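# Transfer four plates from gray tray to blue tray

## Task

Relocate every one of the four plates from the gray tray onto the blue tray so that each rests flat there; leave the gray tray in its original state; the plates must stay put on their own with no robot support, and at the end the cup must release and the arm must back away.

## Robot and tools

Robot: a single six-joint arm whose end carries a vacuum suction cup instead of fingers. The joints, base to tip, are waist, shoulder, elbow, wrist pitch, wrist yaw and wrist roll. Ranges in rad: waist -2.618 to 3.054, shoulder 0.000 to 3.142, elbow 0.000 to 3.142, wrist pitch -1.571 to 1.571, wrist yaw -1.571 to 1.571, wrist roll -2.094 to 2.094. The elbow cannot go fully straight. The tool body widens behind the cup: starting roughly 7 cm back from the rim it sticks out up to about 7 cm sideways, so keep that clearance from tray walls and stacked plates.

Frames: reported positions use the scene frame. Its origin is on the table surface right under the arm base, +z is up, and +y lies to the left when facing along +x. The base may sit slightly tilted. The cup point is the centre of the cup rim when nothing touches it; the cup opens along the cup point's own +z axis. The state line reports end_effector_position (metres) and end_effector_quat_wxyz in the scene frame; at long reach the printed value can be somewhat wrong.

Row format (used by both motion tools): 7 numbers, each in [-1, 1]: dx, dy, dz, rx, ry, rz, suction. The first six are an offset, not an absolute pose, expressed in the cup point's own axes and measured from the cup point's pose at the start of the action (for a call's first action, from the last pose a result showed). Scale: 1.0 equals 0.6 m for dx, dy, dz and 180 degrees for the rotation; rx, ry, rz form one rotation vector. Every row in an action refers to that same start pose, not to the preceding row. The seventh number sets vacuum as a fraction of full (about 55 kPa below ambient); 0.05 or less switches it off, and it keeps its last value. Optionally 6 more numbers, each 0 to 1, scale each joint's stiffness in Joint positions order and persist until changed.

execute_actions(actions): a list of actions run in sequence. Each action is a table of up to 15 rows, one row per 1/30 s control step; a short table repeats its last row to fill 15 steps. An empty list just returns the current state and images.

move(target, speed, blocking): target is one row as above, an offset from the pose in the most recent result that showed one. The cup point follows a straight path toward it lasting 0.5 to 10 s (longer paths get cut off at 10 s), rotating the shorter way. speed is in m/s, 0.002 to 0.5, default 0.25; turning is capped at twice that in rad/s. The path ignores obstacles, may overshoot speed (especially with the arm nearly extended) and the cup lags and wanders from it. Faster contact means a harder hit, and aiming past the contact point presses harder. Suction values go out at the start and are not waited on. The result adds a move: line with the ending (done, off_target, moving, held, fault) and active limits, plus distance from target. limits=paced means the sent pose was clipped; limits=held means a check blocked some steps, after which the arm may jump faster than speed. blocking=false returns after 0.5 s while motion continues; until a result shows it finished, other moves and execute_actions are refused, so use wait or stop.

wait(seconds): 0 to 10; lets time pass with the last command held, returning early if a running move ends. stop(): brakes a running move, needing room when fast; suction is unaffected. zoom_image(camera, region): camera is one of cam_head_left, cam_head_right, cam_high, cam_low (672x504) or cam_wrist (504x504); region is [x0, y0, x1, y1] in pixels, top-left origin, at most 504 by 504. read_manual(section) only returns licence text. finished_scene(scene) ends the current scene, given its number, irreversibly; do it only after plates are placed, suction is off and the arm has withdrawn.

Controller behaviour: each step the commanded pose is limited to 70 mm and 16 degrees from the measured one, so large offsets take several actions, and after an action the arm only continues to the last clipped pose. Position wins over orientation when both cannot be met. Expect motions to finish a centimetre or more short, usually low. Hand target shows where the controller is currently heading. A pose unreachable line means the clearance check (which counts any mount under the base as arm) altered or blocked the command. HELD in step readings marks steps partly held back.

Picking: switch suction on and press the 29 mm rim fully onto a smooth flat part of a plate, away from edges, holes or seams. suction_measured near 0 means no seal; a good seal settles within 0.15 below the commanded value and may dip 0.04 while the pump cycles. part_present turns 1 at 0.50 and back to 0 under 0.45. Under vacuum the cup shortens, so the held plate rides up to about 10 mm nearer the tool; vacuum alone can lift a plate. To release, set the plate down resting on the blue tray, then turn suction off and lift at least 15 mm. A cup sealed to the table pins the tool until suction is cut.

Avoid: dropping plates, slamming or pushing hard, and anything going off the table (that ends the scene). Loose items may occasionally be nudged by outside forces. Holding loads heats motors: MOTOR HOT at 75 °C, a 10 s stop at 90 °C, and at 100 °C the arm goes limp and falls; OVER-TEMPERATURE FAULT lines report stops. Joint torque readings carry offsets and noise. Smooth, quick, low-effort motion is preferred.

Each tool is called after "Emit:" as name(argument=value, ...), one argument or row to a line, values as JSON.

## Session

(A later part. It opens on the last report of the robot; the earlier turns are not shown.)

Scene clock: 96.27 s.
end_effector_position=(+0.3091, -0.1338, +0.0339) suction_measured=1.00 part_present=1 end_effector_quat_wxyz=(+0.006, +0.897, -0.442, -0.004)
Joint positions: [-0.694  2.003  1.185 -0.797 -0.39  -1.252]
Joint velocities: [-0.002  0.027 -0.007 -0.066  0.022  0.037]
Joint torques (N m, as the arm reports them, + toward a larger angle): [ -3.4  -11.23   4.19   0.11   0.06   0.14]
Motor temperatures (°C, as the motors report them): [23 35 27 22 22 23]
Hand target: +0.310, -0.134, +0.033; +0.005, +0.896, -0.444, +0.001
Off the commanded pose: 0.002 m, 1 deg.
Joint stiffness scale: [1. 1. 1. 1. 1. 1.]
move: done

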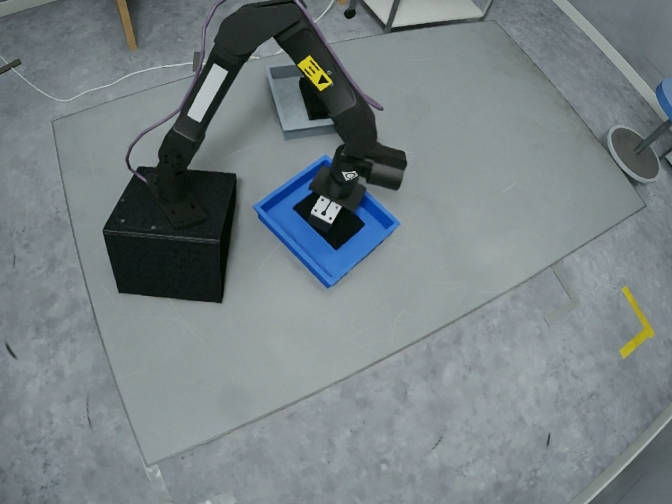

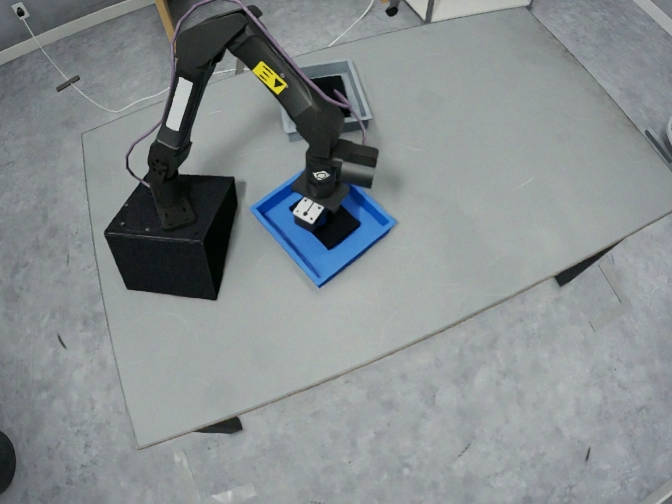

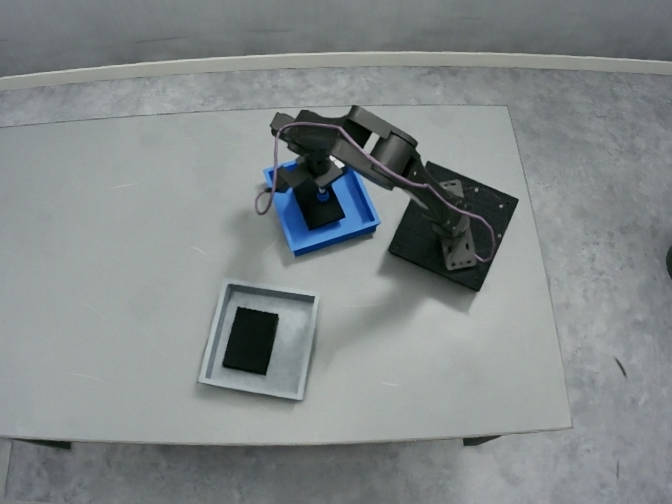

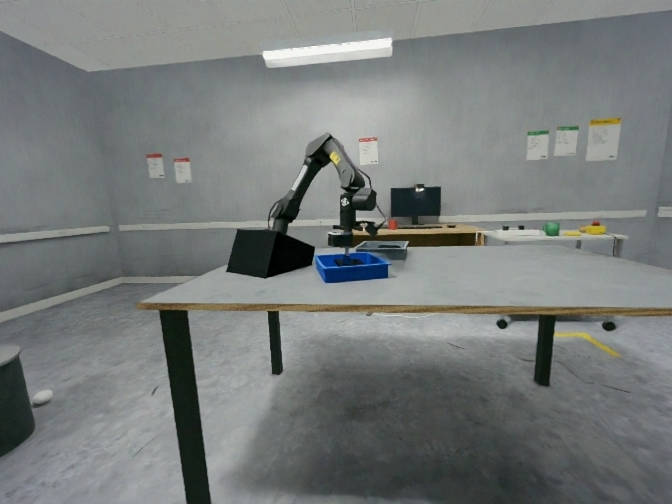

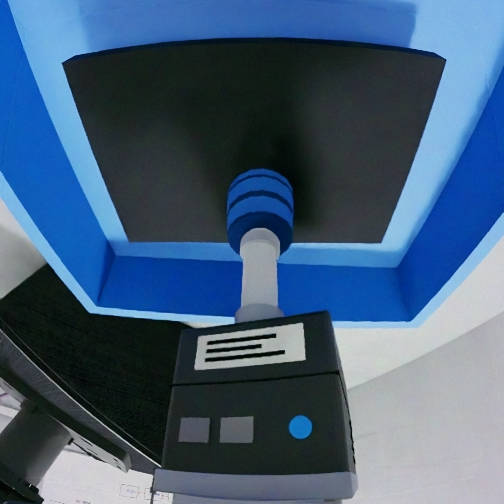

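Emit:
move(
  target=[0,-0.005,0.05,0,0,0,1],
  speed=0.04,
)

Scene clock: 108.70 s.
end_effector_position=(+0.3114, -0.1320, +0.0112) suction_measured=0.98 part_present=1 end_effector_quat_wxyz=(+0.006, +0.898, -0.440, -0.005)
Joint positions: [-0.66   2.048  1.159 -0.716 -0.39  -1.219]
Joint velocities: [ 0.002 -0.012 -0.027  0.022 -0.022 -0.007]
Joint torques (N m, as the arm reports them, + toward a larger angle): [ -3.01 -10.05   3.38   0.3    0.06   0.13]
Motor temperatures (°C, as the motors report them): [23 35 27 22 22 23]
Hand target: +0.311, -0.132, +0.004; +0.005, +0.897, -0.442, -0.004
Off the commanded pose: 0.007 m, 0 deg.
Joint stiffness scale: [1. 1. 1. 1. 1. 1.]
move: done

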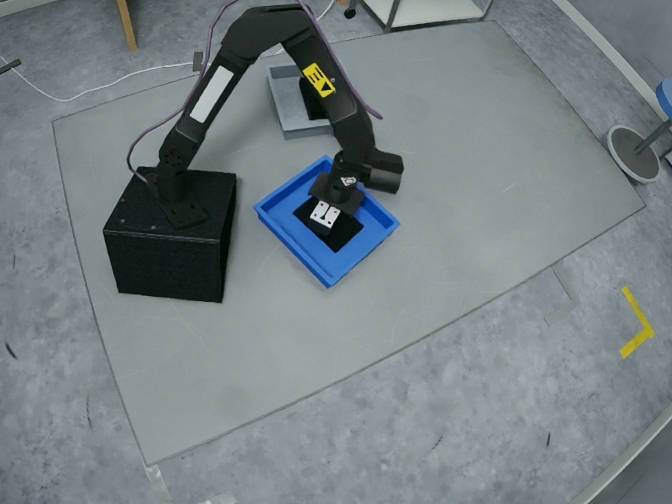

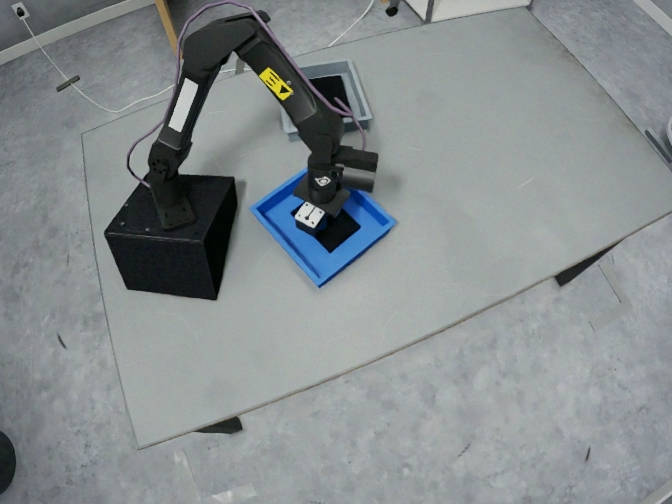

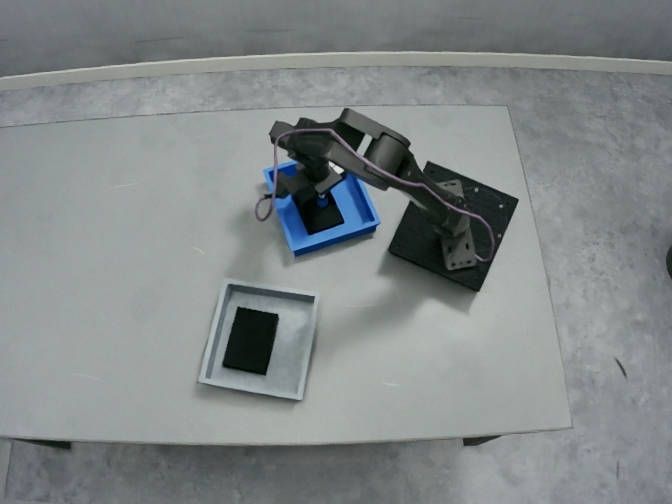

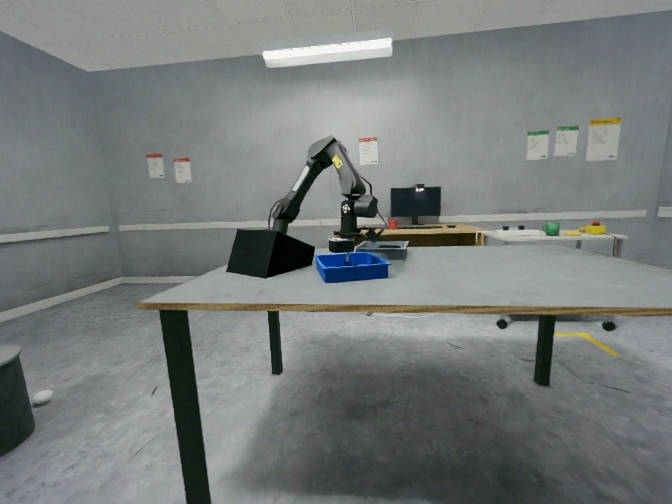

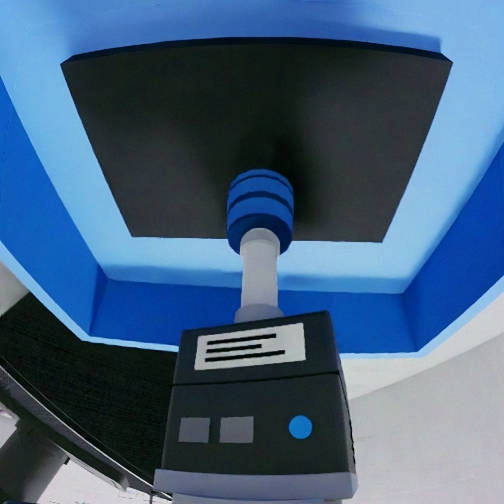

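Emit:
execute_actions(
  actions=[
    [[0,0,0,0,0,0,0]],
  ],
)

Emit:
move(
  target=[0,0,-0.16,0,0,0,0],
)

Emit:
move(
  target=[-0.336,-0.59,-0.02,0.012,0,0.17,0],
  speed=0.4,
)

Scene clock: 117.83 s.
end_effector_position=(+0.3108, -0.1319, +0.0123) suction_measured=0.00 part_present=0 end_effector_quat_wxyz=(+0.008, +0.898, -0.441, -0.006)
Joint positions: [-0.66   2.044  1.159 -0.72  -0.387 -1.218]
Joint velocities: [ 0.002 -0.002 -0.002  0.051 -0.037 -0.037]
Joint torques (N m, as the arm reports them, + toward a larger angle): [ -3.45 -10.59   4.67   0.01   0.06   0.02]
Motor temperatures (°C, as the motors report them): [23 34 26 22 22 23]
Hand target: +0.311, -0.132, +0.011; +0.006, +0.898, -0.440, -0.005
Off the commanded pose: 0.001 m, 0 deg.
Joint stiffness scale: [1. 1. 1. 1. 1. 1.]
Step readings (end_effector_position):
0: (+0.3114, -0.1320, +0.0112)
1: (+0.3112, -0.1319, +0.0112)
2: (+0.3111, -0.1318, +0.0119)
4: (+0.3108, -0.1319, +0.0123)
8: (+0.3108, -0.1319, +0.0123)
15: end_effector_position above

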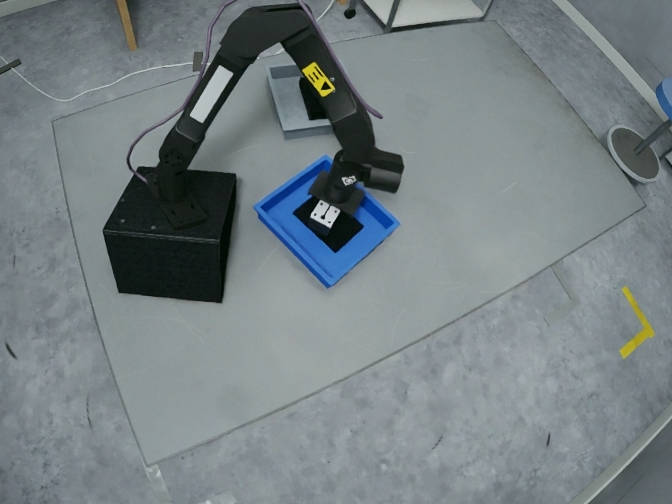

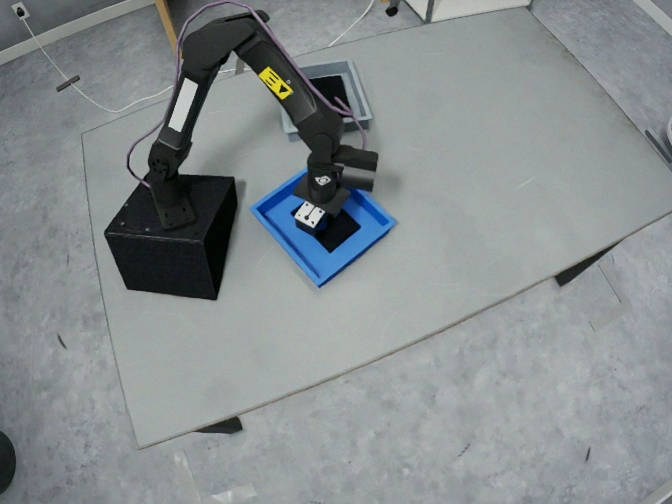

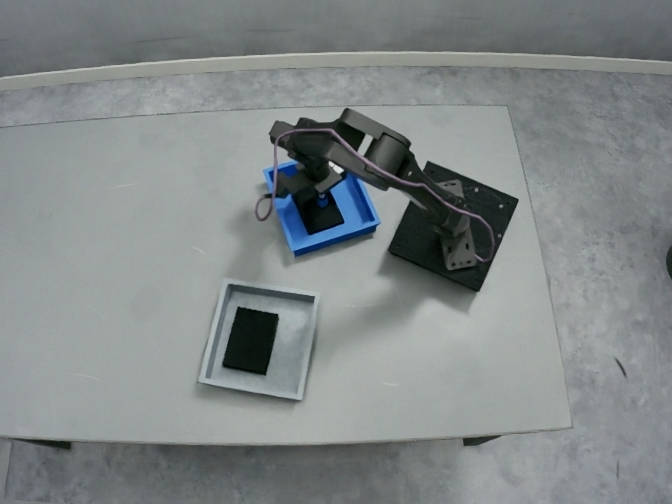

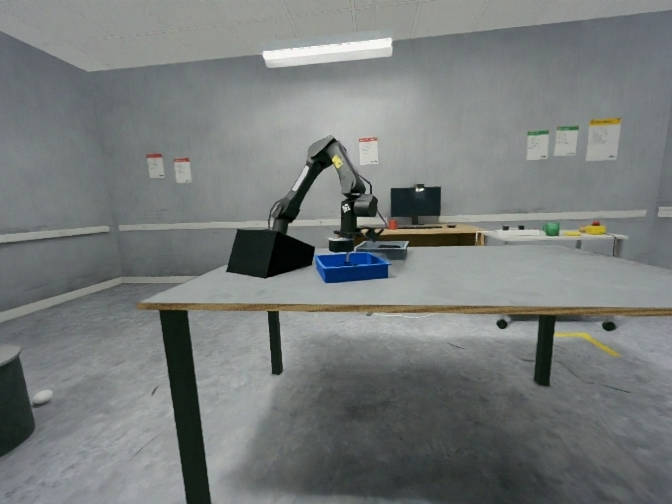

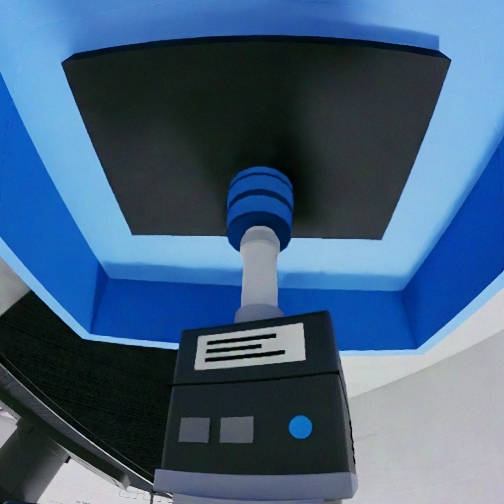

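Scene clock: 119.00 s.
end_effector_position=(+0.3123, -0.1270, +0.1017) suction_measured=0.00 part_present=0 end_effector_quat_wxyz=(+0.008, +0.898, -0.440, -0.010)
Joint positions: [-0.749  1.919  1.352 -1.085 -0.382 -1.32 ]
Joint velocities: [ 0.002 -0.002 -0.002  0.037  0.007  0.007]
Joint torques (N m, as the arm reports them, + toward a larger angle): [ -4.04 -10.32   7.1   -0.15   0.13  -0.03]
Motor temperatures (°C, as the motors report them): [23 34 27 22 22 23]
Hand target: +0.314, -0.132, +0.108; +0.010, +0.897, -0.441, -0.006
Off the commanded pose: 0.008 m, 1 deg.
Joint stiffness scale: [1. 1. 1. 1. 1. 1.]
move: done

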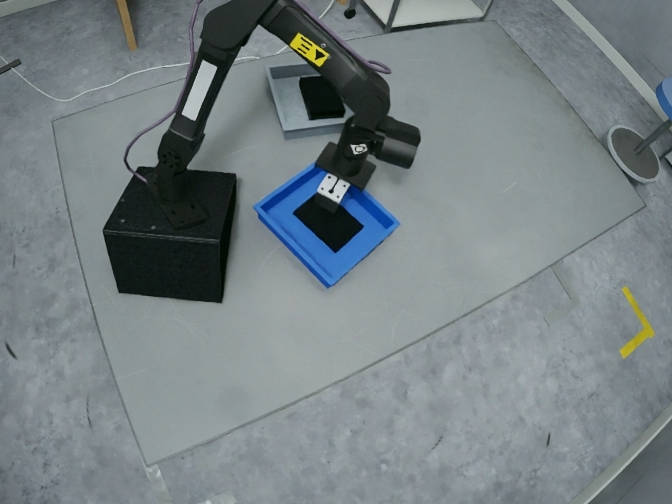

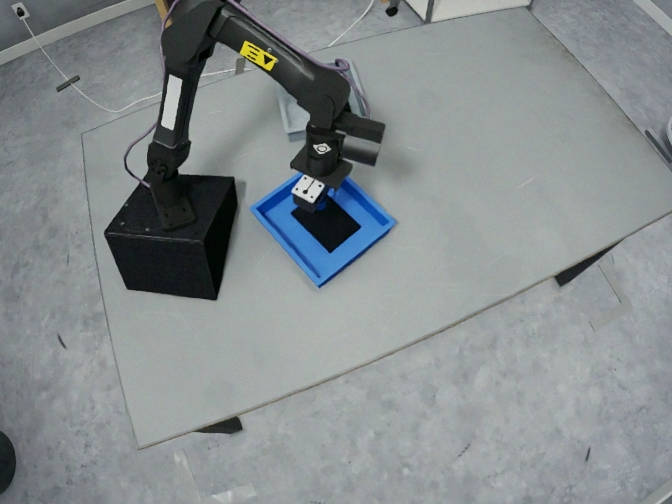

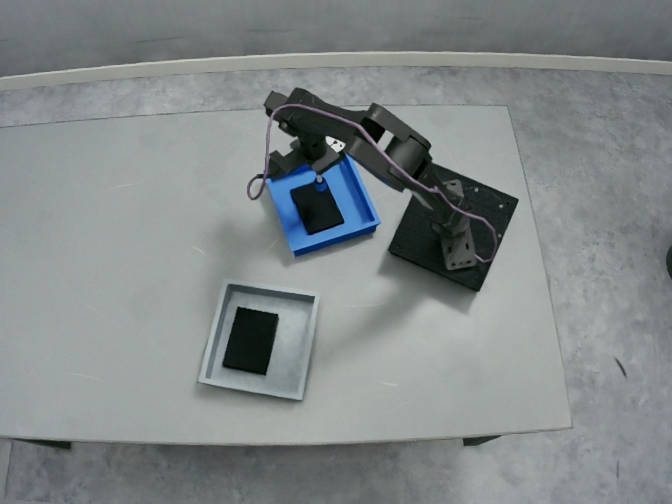

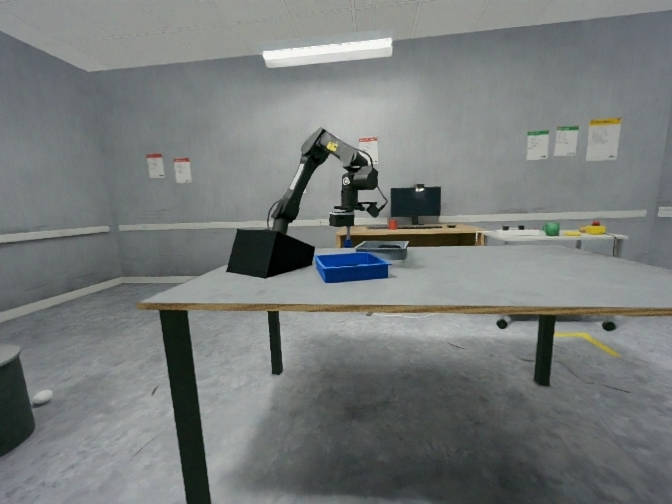

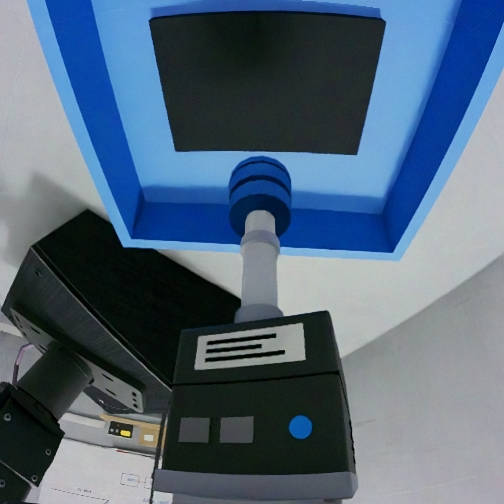

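Scene clock: 121.20 s.
end_effector_position=(+0.4621, +0.2629, +0.1049) suction_measured=0.00 part_present=0 end_effector_quat_wxyz=(-0.017, +0.754, -0.656, -0.023)
Joint positions: [ 0.225  2.257  2.513 -1.511 -0.326  0.239]
Joint velocities: [-0.017  0.002  0.002 -0.022  0.051 -0.022]
Joint torques (N m, as the arm reports them, + toward a larger angle): [ -3.85 -16.8    8.01  -0.14   0.12   0.12]
Motor temperatures (°C, as the motors report them): [23 35 27 22 22 23]
Hand target: +0.469, +0.256, +0.111; -0.019, +0.749, -0.663, -0.011
Off the commanded pose: 0.015 m, 3 deg.
Joint stiffness scale: [1. 1. 1. 1. 1. 1.]
move: off_target

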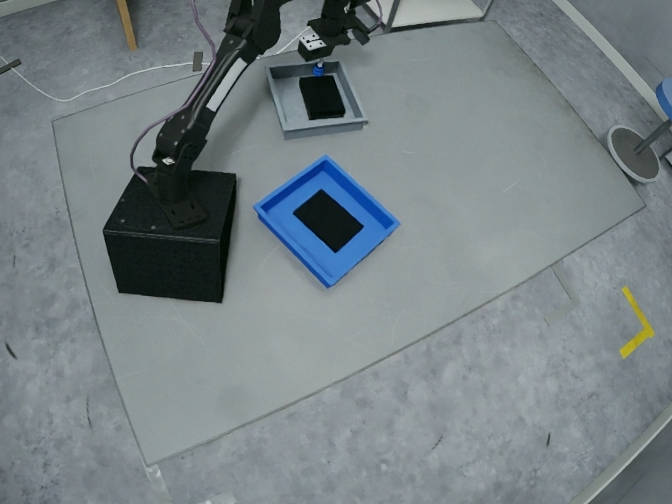

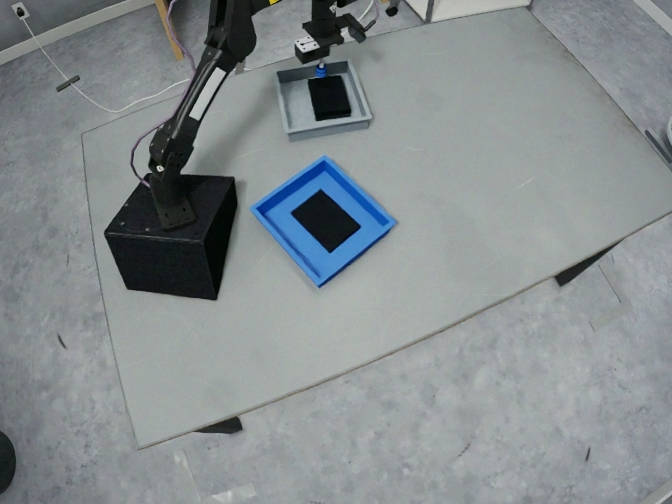

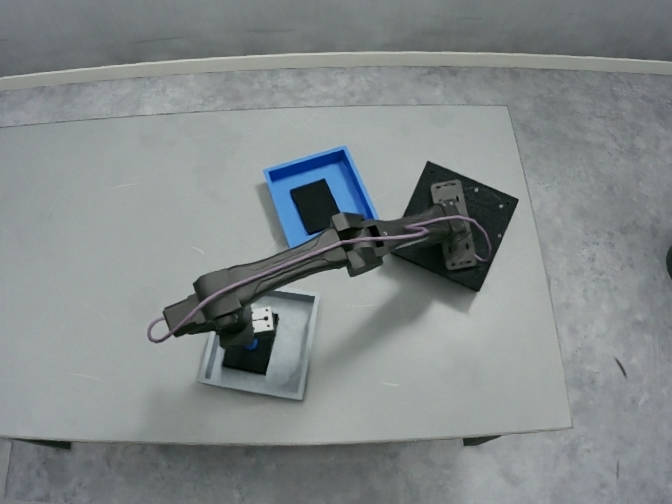

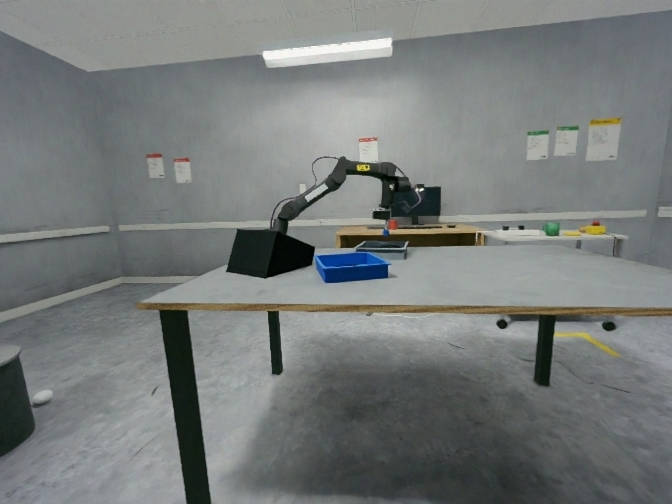

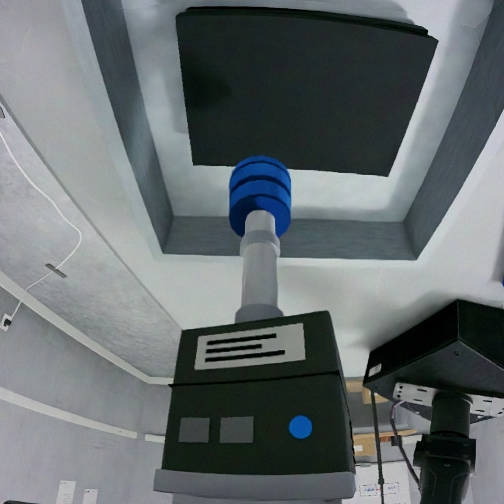

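Emit:
move(
  target=[0.045,-0.005,0.075,0.004,0.018,0,0],
  speed=0.15,
)

Scene clock: 132.17 s.
end_effector_position=(+0.4648, +0.2384, +0.0547) suction_measured=0.00 part_present=0 end_effector_quat_wxyz=(+0.002, +0.753, -0.659, -0.009)
Joint positions: [ 0.225  2.228  2.252 -1.302 -0.283  0.239]
Joint velocities: [-0.002 -0.012  0.012  0.037  0.022 -0.007]
Joint torques (N m, as the arm reports them, + toward a larger angle): [ -2.78 -18.65   4.6    0.11   0.13   0.05]
Motor temperatures (°C, as the motors report them): [24 37 28 22 22 23]
Hand target: +0.468, +0.239, +0.059; -0.003, +0.754, -0.656, +0.002
Off the commanded pose: 0.005 m, 1 deg.
Joint stiffness scale: [1. 1. 1. 1. 1. 1.]
move: done

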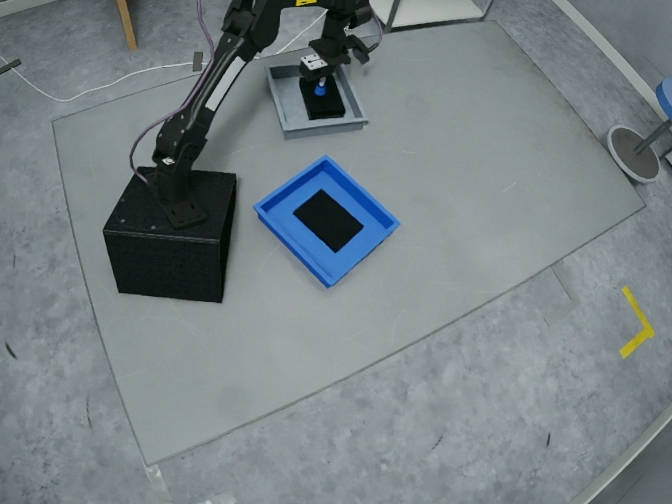

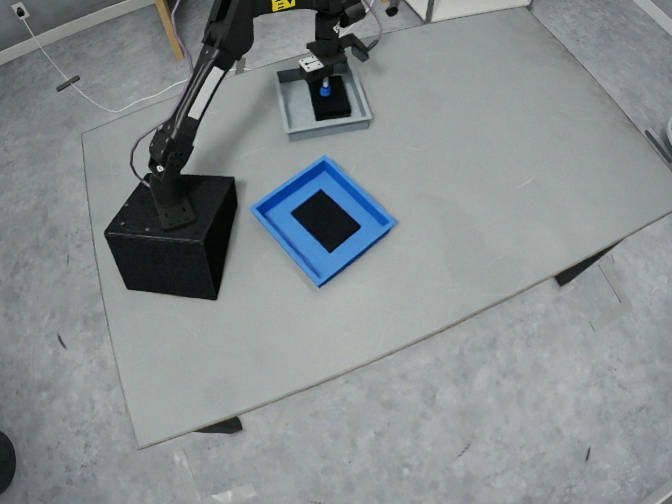

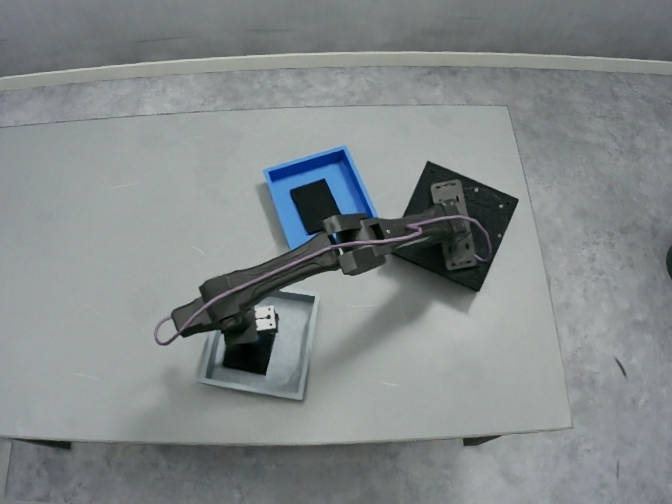

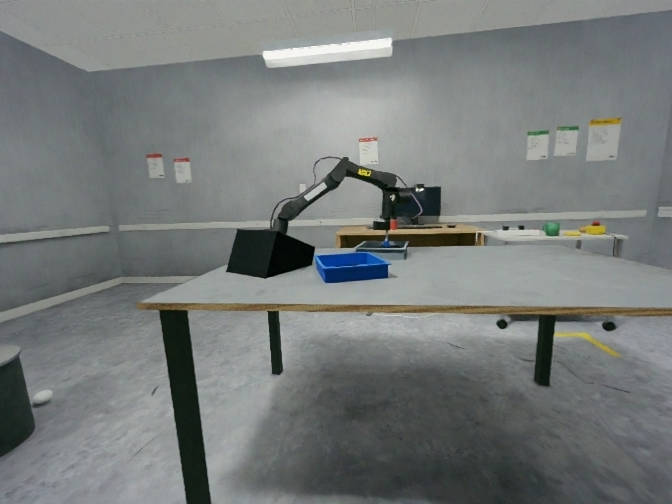

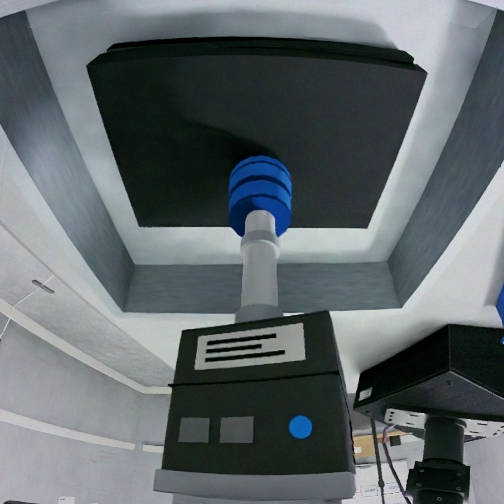

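Emit:
move(
  target=[0,-0.004,0.032,0.005,0,0,1],
  speed=0.06,
)

Emit:
move(
  target=[0,0,-0.16,0.012,0,0,1],
  speed=0.13,
)

Scene clock: 139.57 s.
end_effector_position=(+0.4631, +0.2362, +0.0379) suction_measured=0.59 part_present=1 end_effector_quat_wxyz=(+0.004, +0.752, -0.660, -0.010)
Joint positions: [ 0.232  2.228  2.186 -1.238 -0.283  0.247]
Joint velocities: [-0.022  0.007 -0.017  0.037 -0.022 -0.022]
Joint torques (N m, as the arm reports them, + toward a larger angle): [ -2.49 -17.52   4.45   0.24   0.12   0.08]
Motor temperatures (°C, as the motors report them): [23 39 27 22 22 23]
Hand target: +0.467, +0.239, +0.036; -0.004, +0.753, -0.658, -0.004
Off the commanded pose: 0.005 m, 1 deg.
Joint stiffness scale: [1. 1. 1. 1. 1. 1.]
move: done

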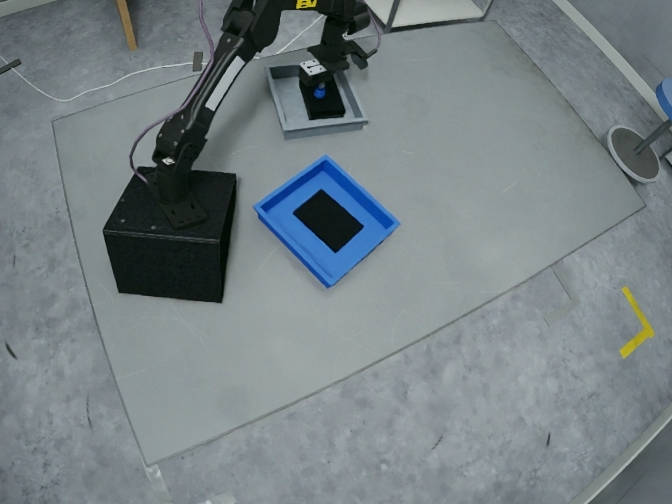

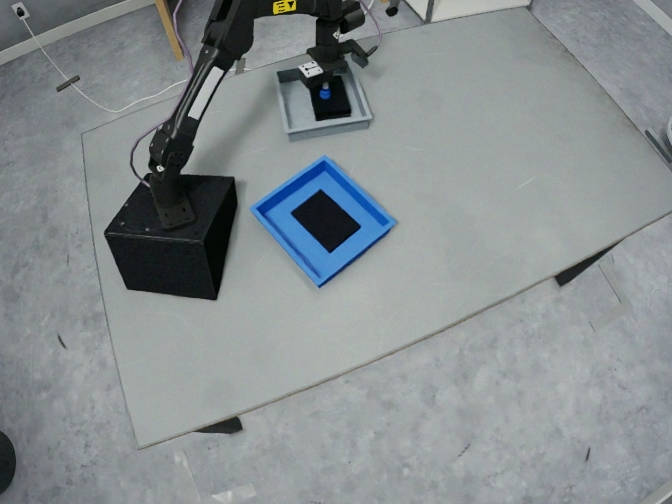

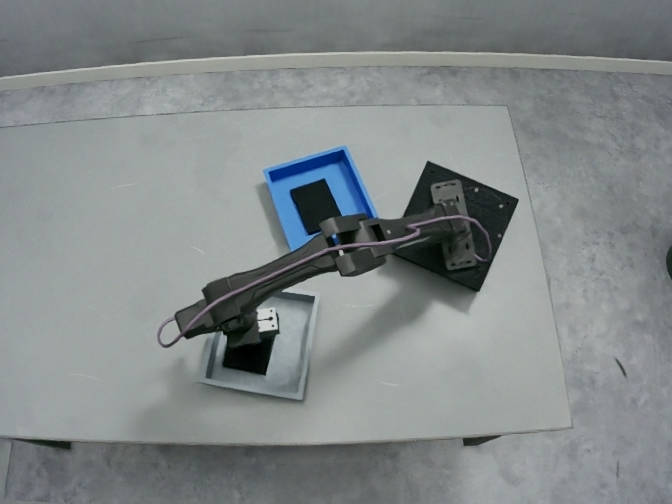

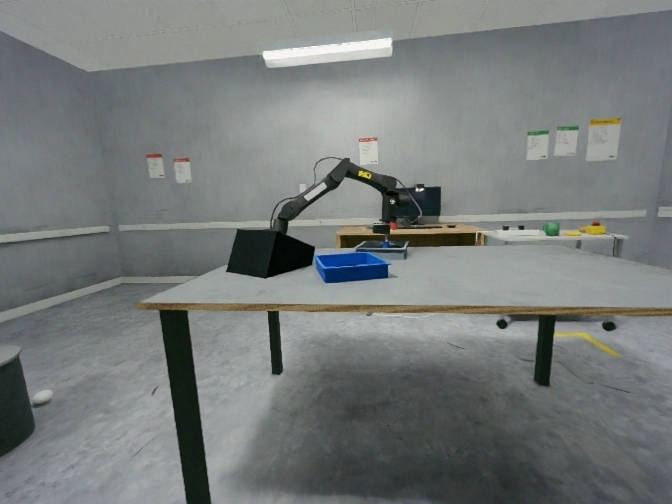

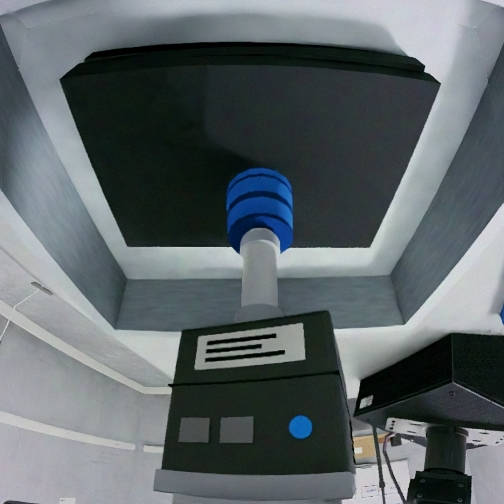

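Scene clock: 140.97 s.
end_effector_position=(+0.4607, +0.2390, +0.1231) suction_measured=1.00 part_present=1 end_effector_quat_wxyz=(-0.003, +0.753, -0.658, -0.000)
Joint positions: [ 0.192  2.21   2.488 -1.545 -0.283  0.21 ]
Joint velocities: [-0.007  0.007 -0.012 -0.022 -0.037  0.066]
Joint torques (N m, as the arm reports them, + toward a larger angle): [ -4.13 -17.32   7.66  -0.13  -0.03  -0.06]
Motor temperatures (°C, as the motors report them): [23 40 28 22 22 23]
Hand target: +0.466, +0.236, +0.134; -0.014, +0.752, -0.659, +0.005
Off the commanded pose: 0.012 m, 1 deg.
Joint stiffness scale: [1. 1. 1. 1. 1. 1.]
joint sent to its limit — the command would take joint 4 (wrist pitch) past its lower limit, so that joint was sent only as far as its limit.
move: off_target

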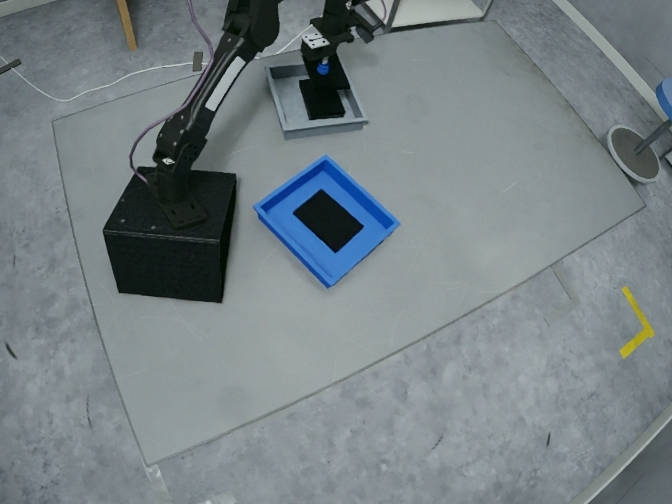

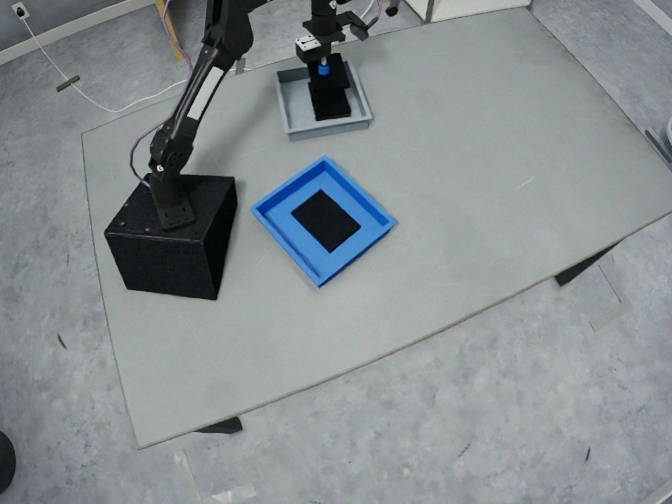

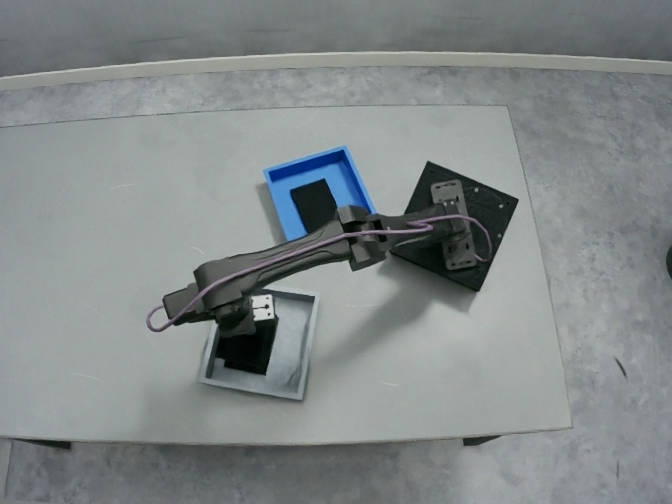

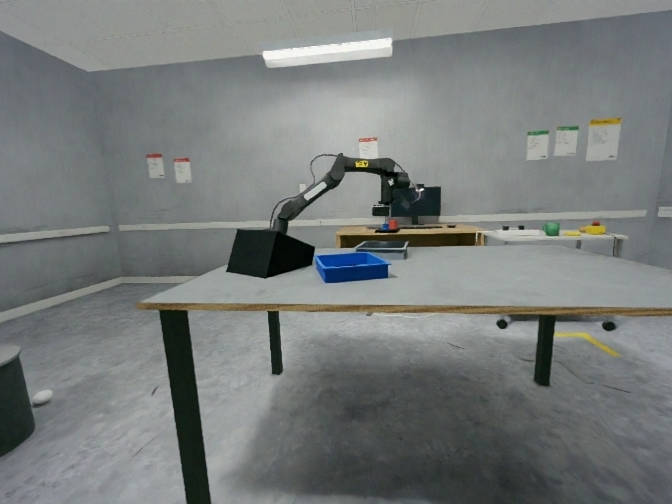

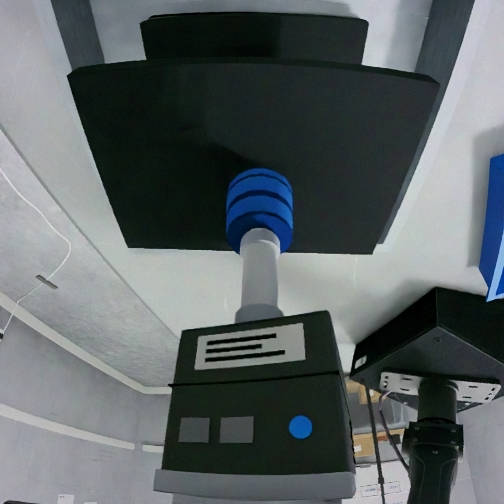

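Emit:
move(
  target=[0.573,0.325,0.02,0,0,-0.175,1],
  speed=0.3,
)

Emit:
move(
  target=[0,0,0.07,0,0,0,1],
  speed=0.12,
)

Scene clock: 150.37 s.
end_effector_position=(+0.3079, -0.1342, +0.1133) suction_measured=1.00 part_present=1 end_effector_quat_wxyz=(+0.019, +0.902, -0.432, -0.003)
Joint positions: [-0.773  1.895  1.358 -1.103 -0.361 -1.355]
Joint velocities: [-0.007  0.022  0.002 -0.066 -0.022 -0.037]
Joint torques (N m, as the arm reports them, + toward a larger angle): [ -3.85 -10.65   6.45   0.04  -0.06  -0.07]
Motor temperatures (°C, as the motors report them): [24 40 28 21 22 23]
Hand target: +0.314, -0.135, +0.118; +0.012, +0.904, -0.427, +0.008
Off the commanded pose: 0.010 m, 3 deg.
Joint stiffness scale: [1. 1. 1. 1. 1. 1.]
move: off_target

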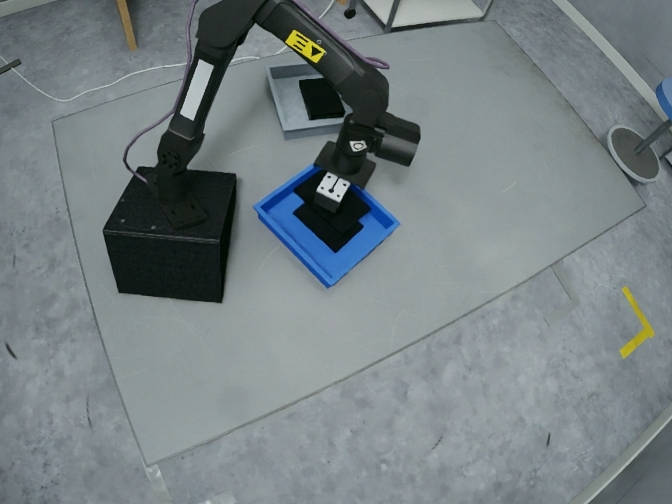

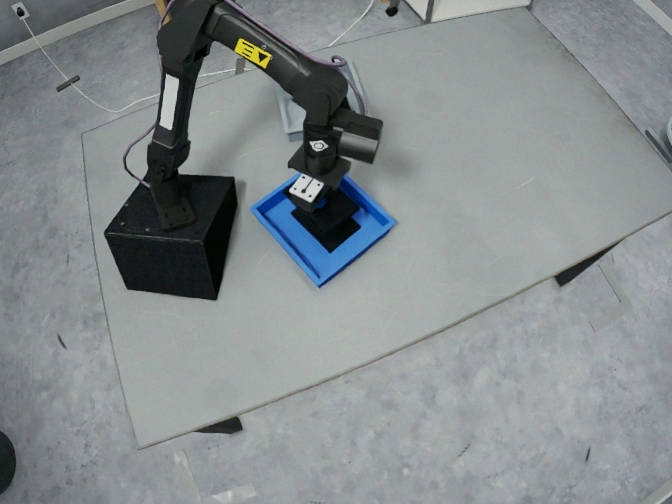

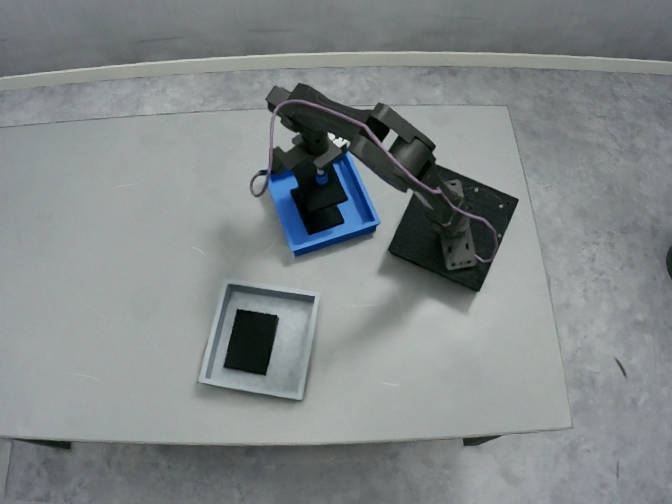

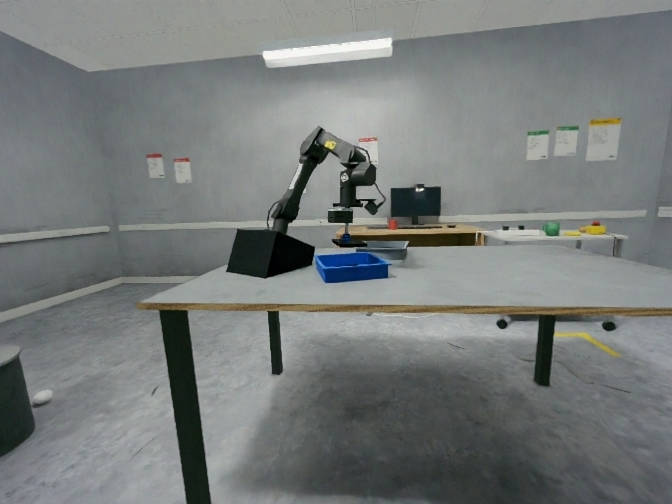

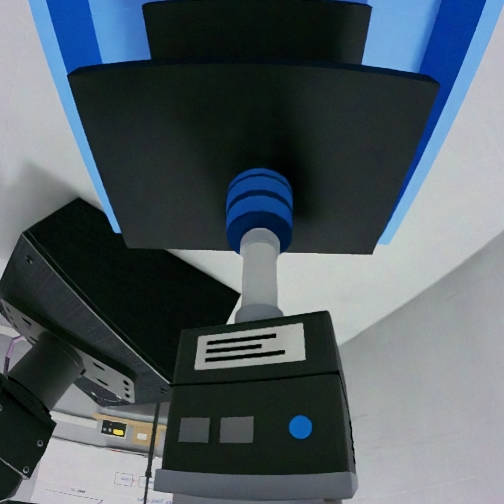

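Scene clock: 151.40 s.
end_effector_position=(+0.3050, -0.1346, +0.0715) suction_measured=1.00 part_present=1 end_effector_quat_wxyz=(+0.019, +0.903, -0.430, -0.008)
Joint positions: [-0.729  1.94   1.254 -0.948 -0.361 -1.317]
Joint velocities: [-0.017 -0.017  0.037 -0.007 -0.007 -0.007]
Joint torques (N m, as the arm reports them, + toward a larger angle): [ -3.39 -10.89   4.63   0.06   0.08   0.14]
Motor temperatures (°C, as the motors report them): [24 40 28 21 22 23]
Hand target: +0.306, -0.135, +0.071; +0.018, +0.902, -0.432, -0.004
Off the commanded pose: 0.002 m, 1 deg.
Joint stiffness scale: [1. 1. 1. 1. 1. 1.]
move: done

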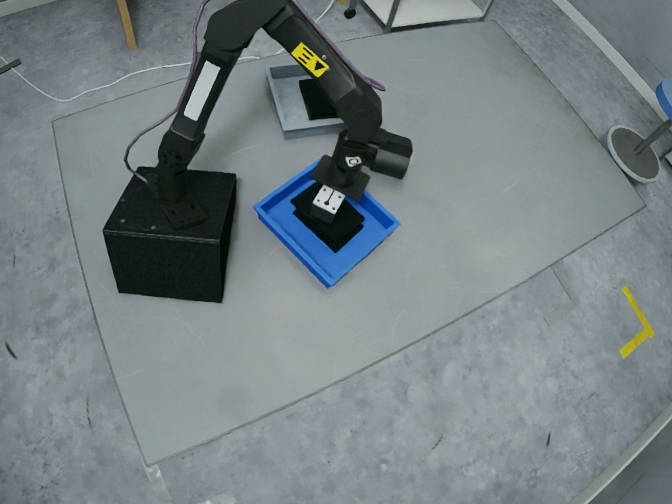

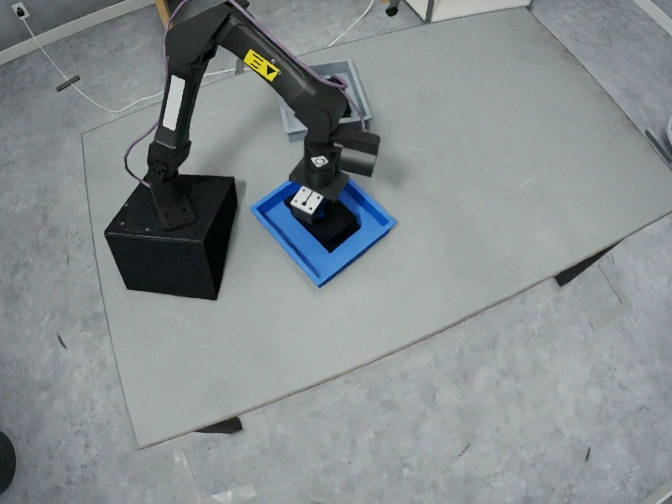

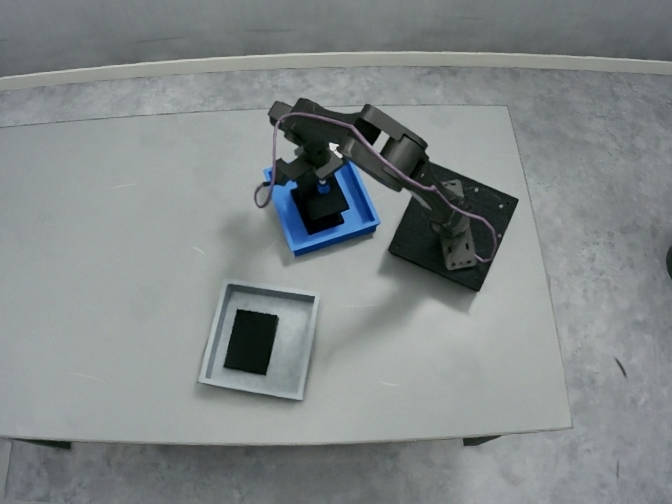

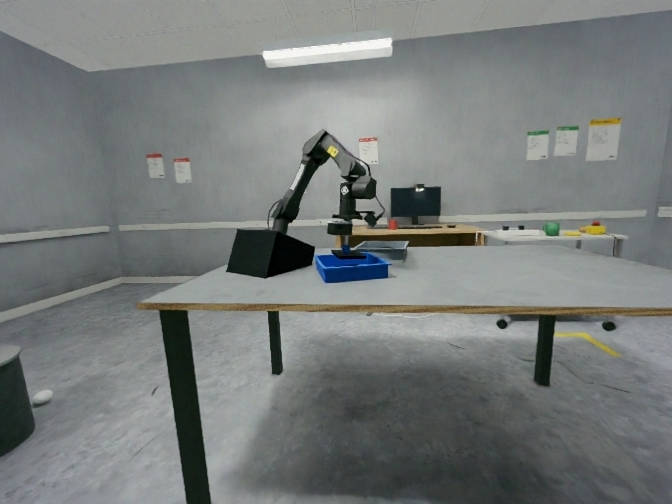

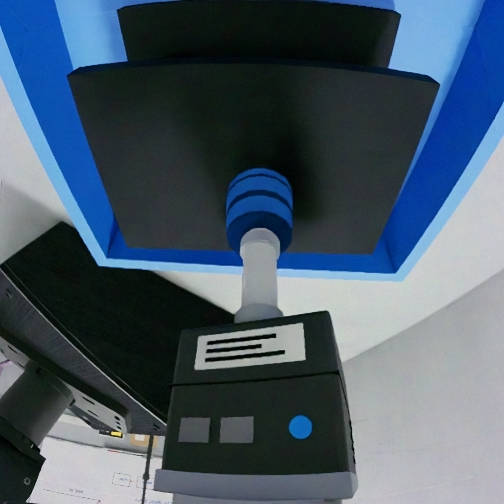

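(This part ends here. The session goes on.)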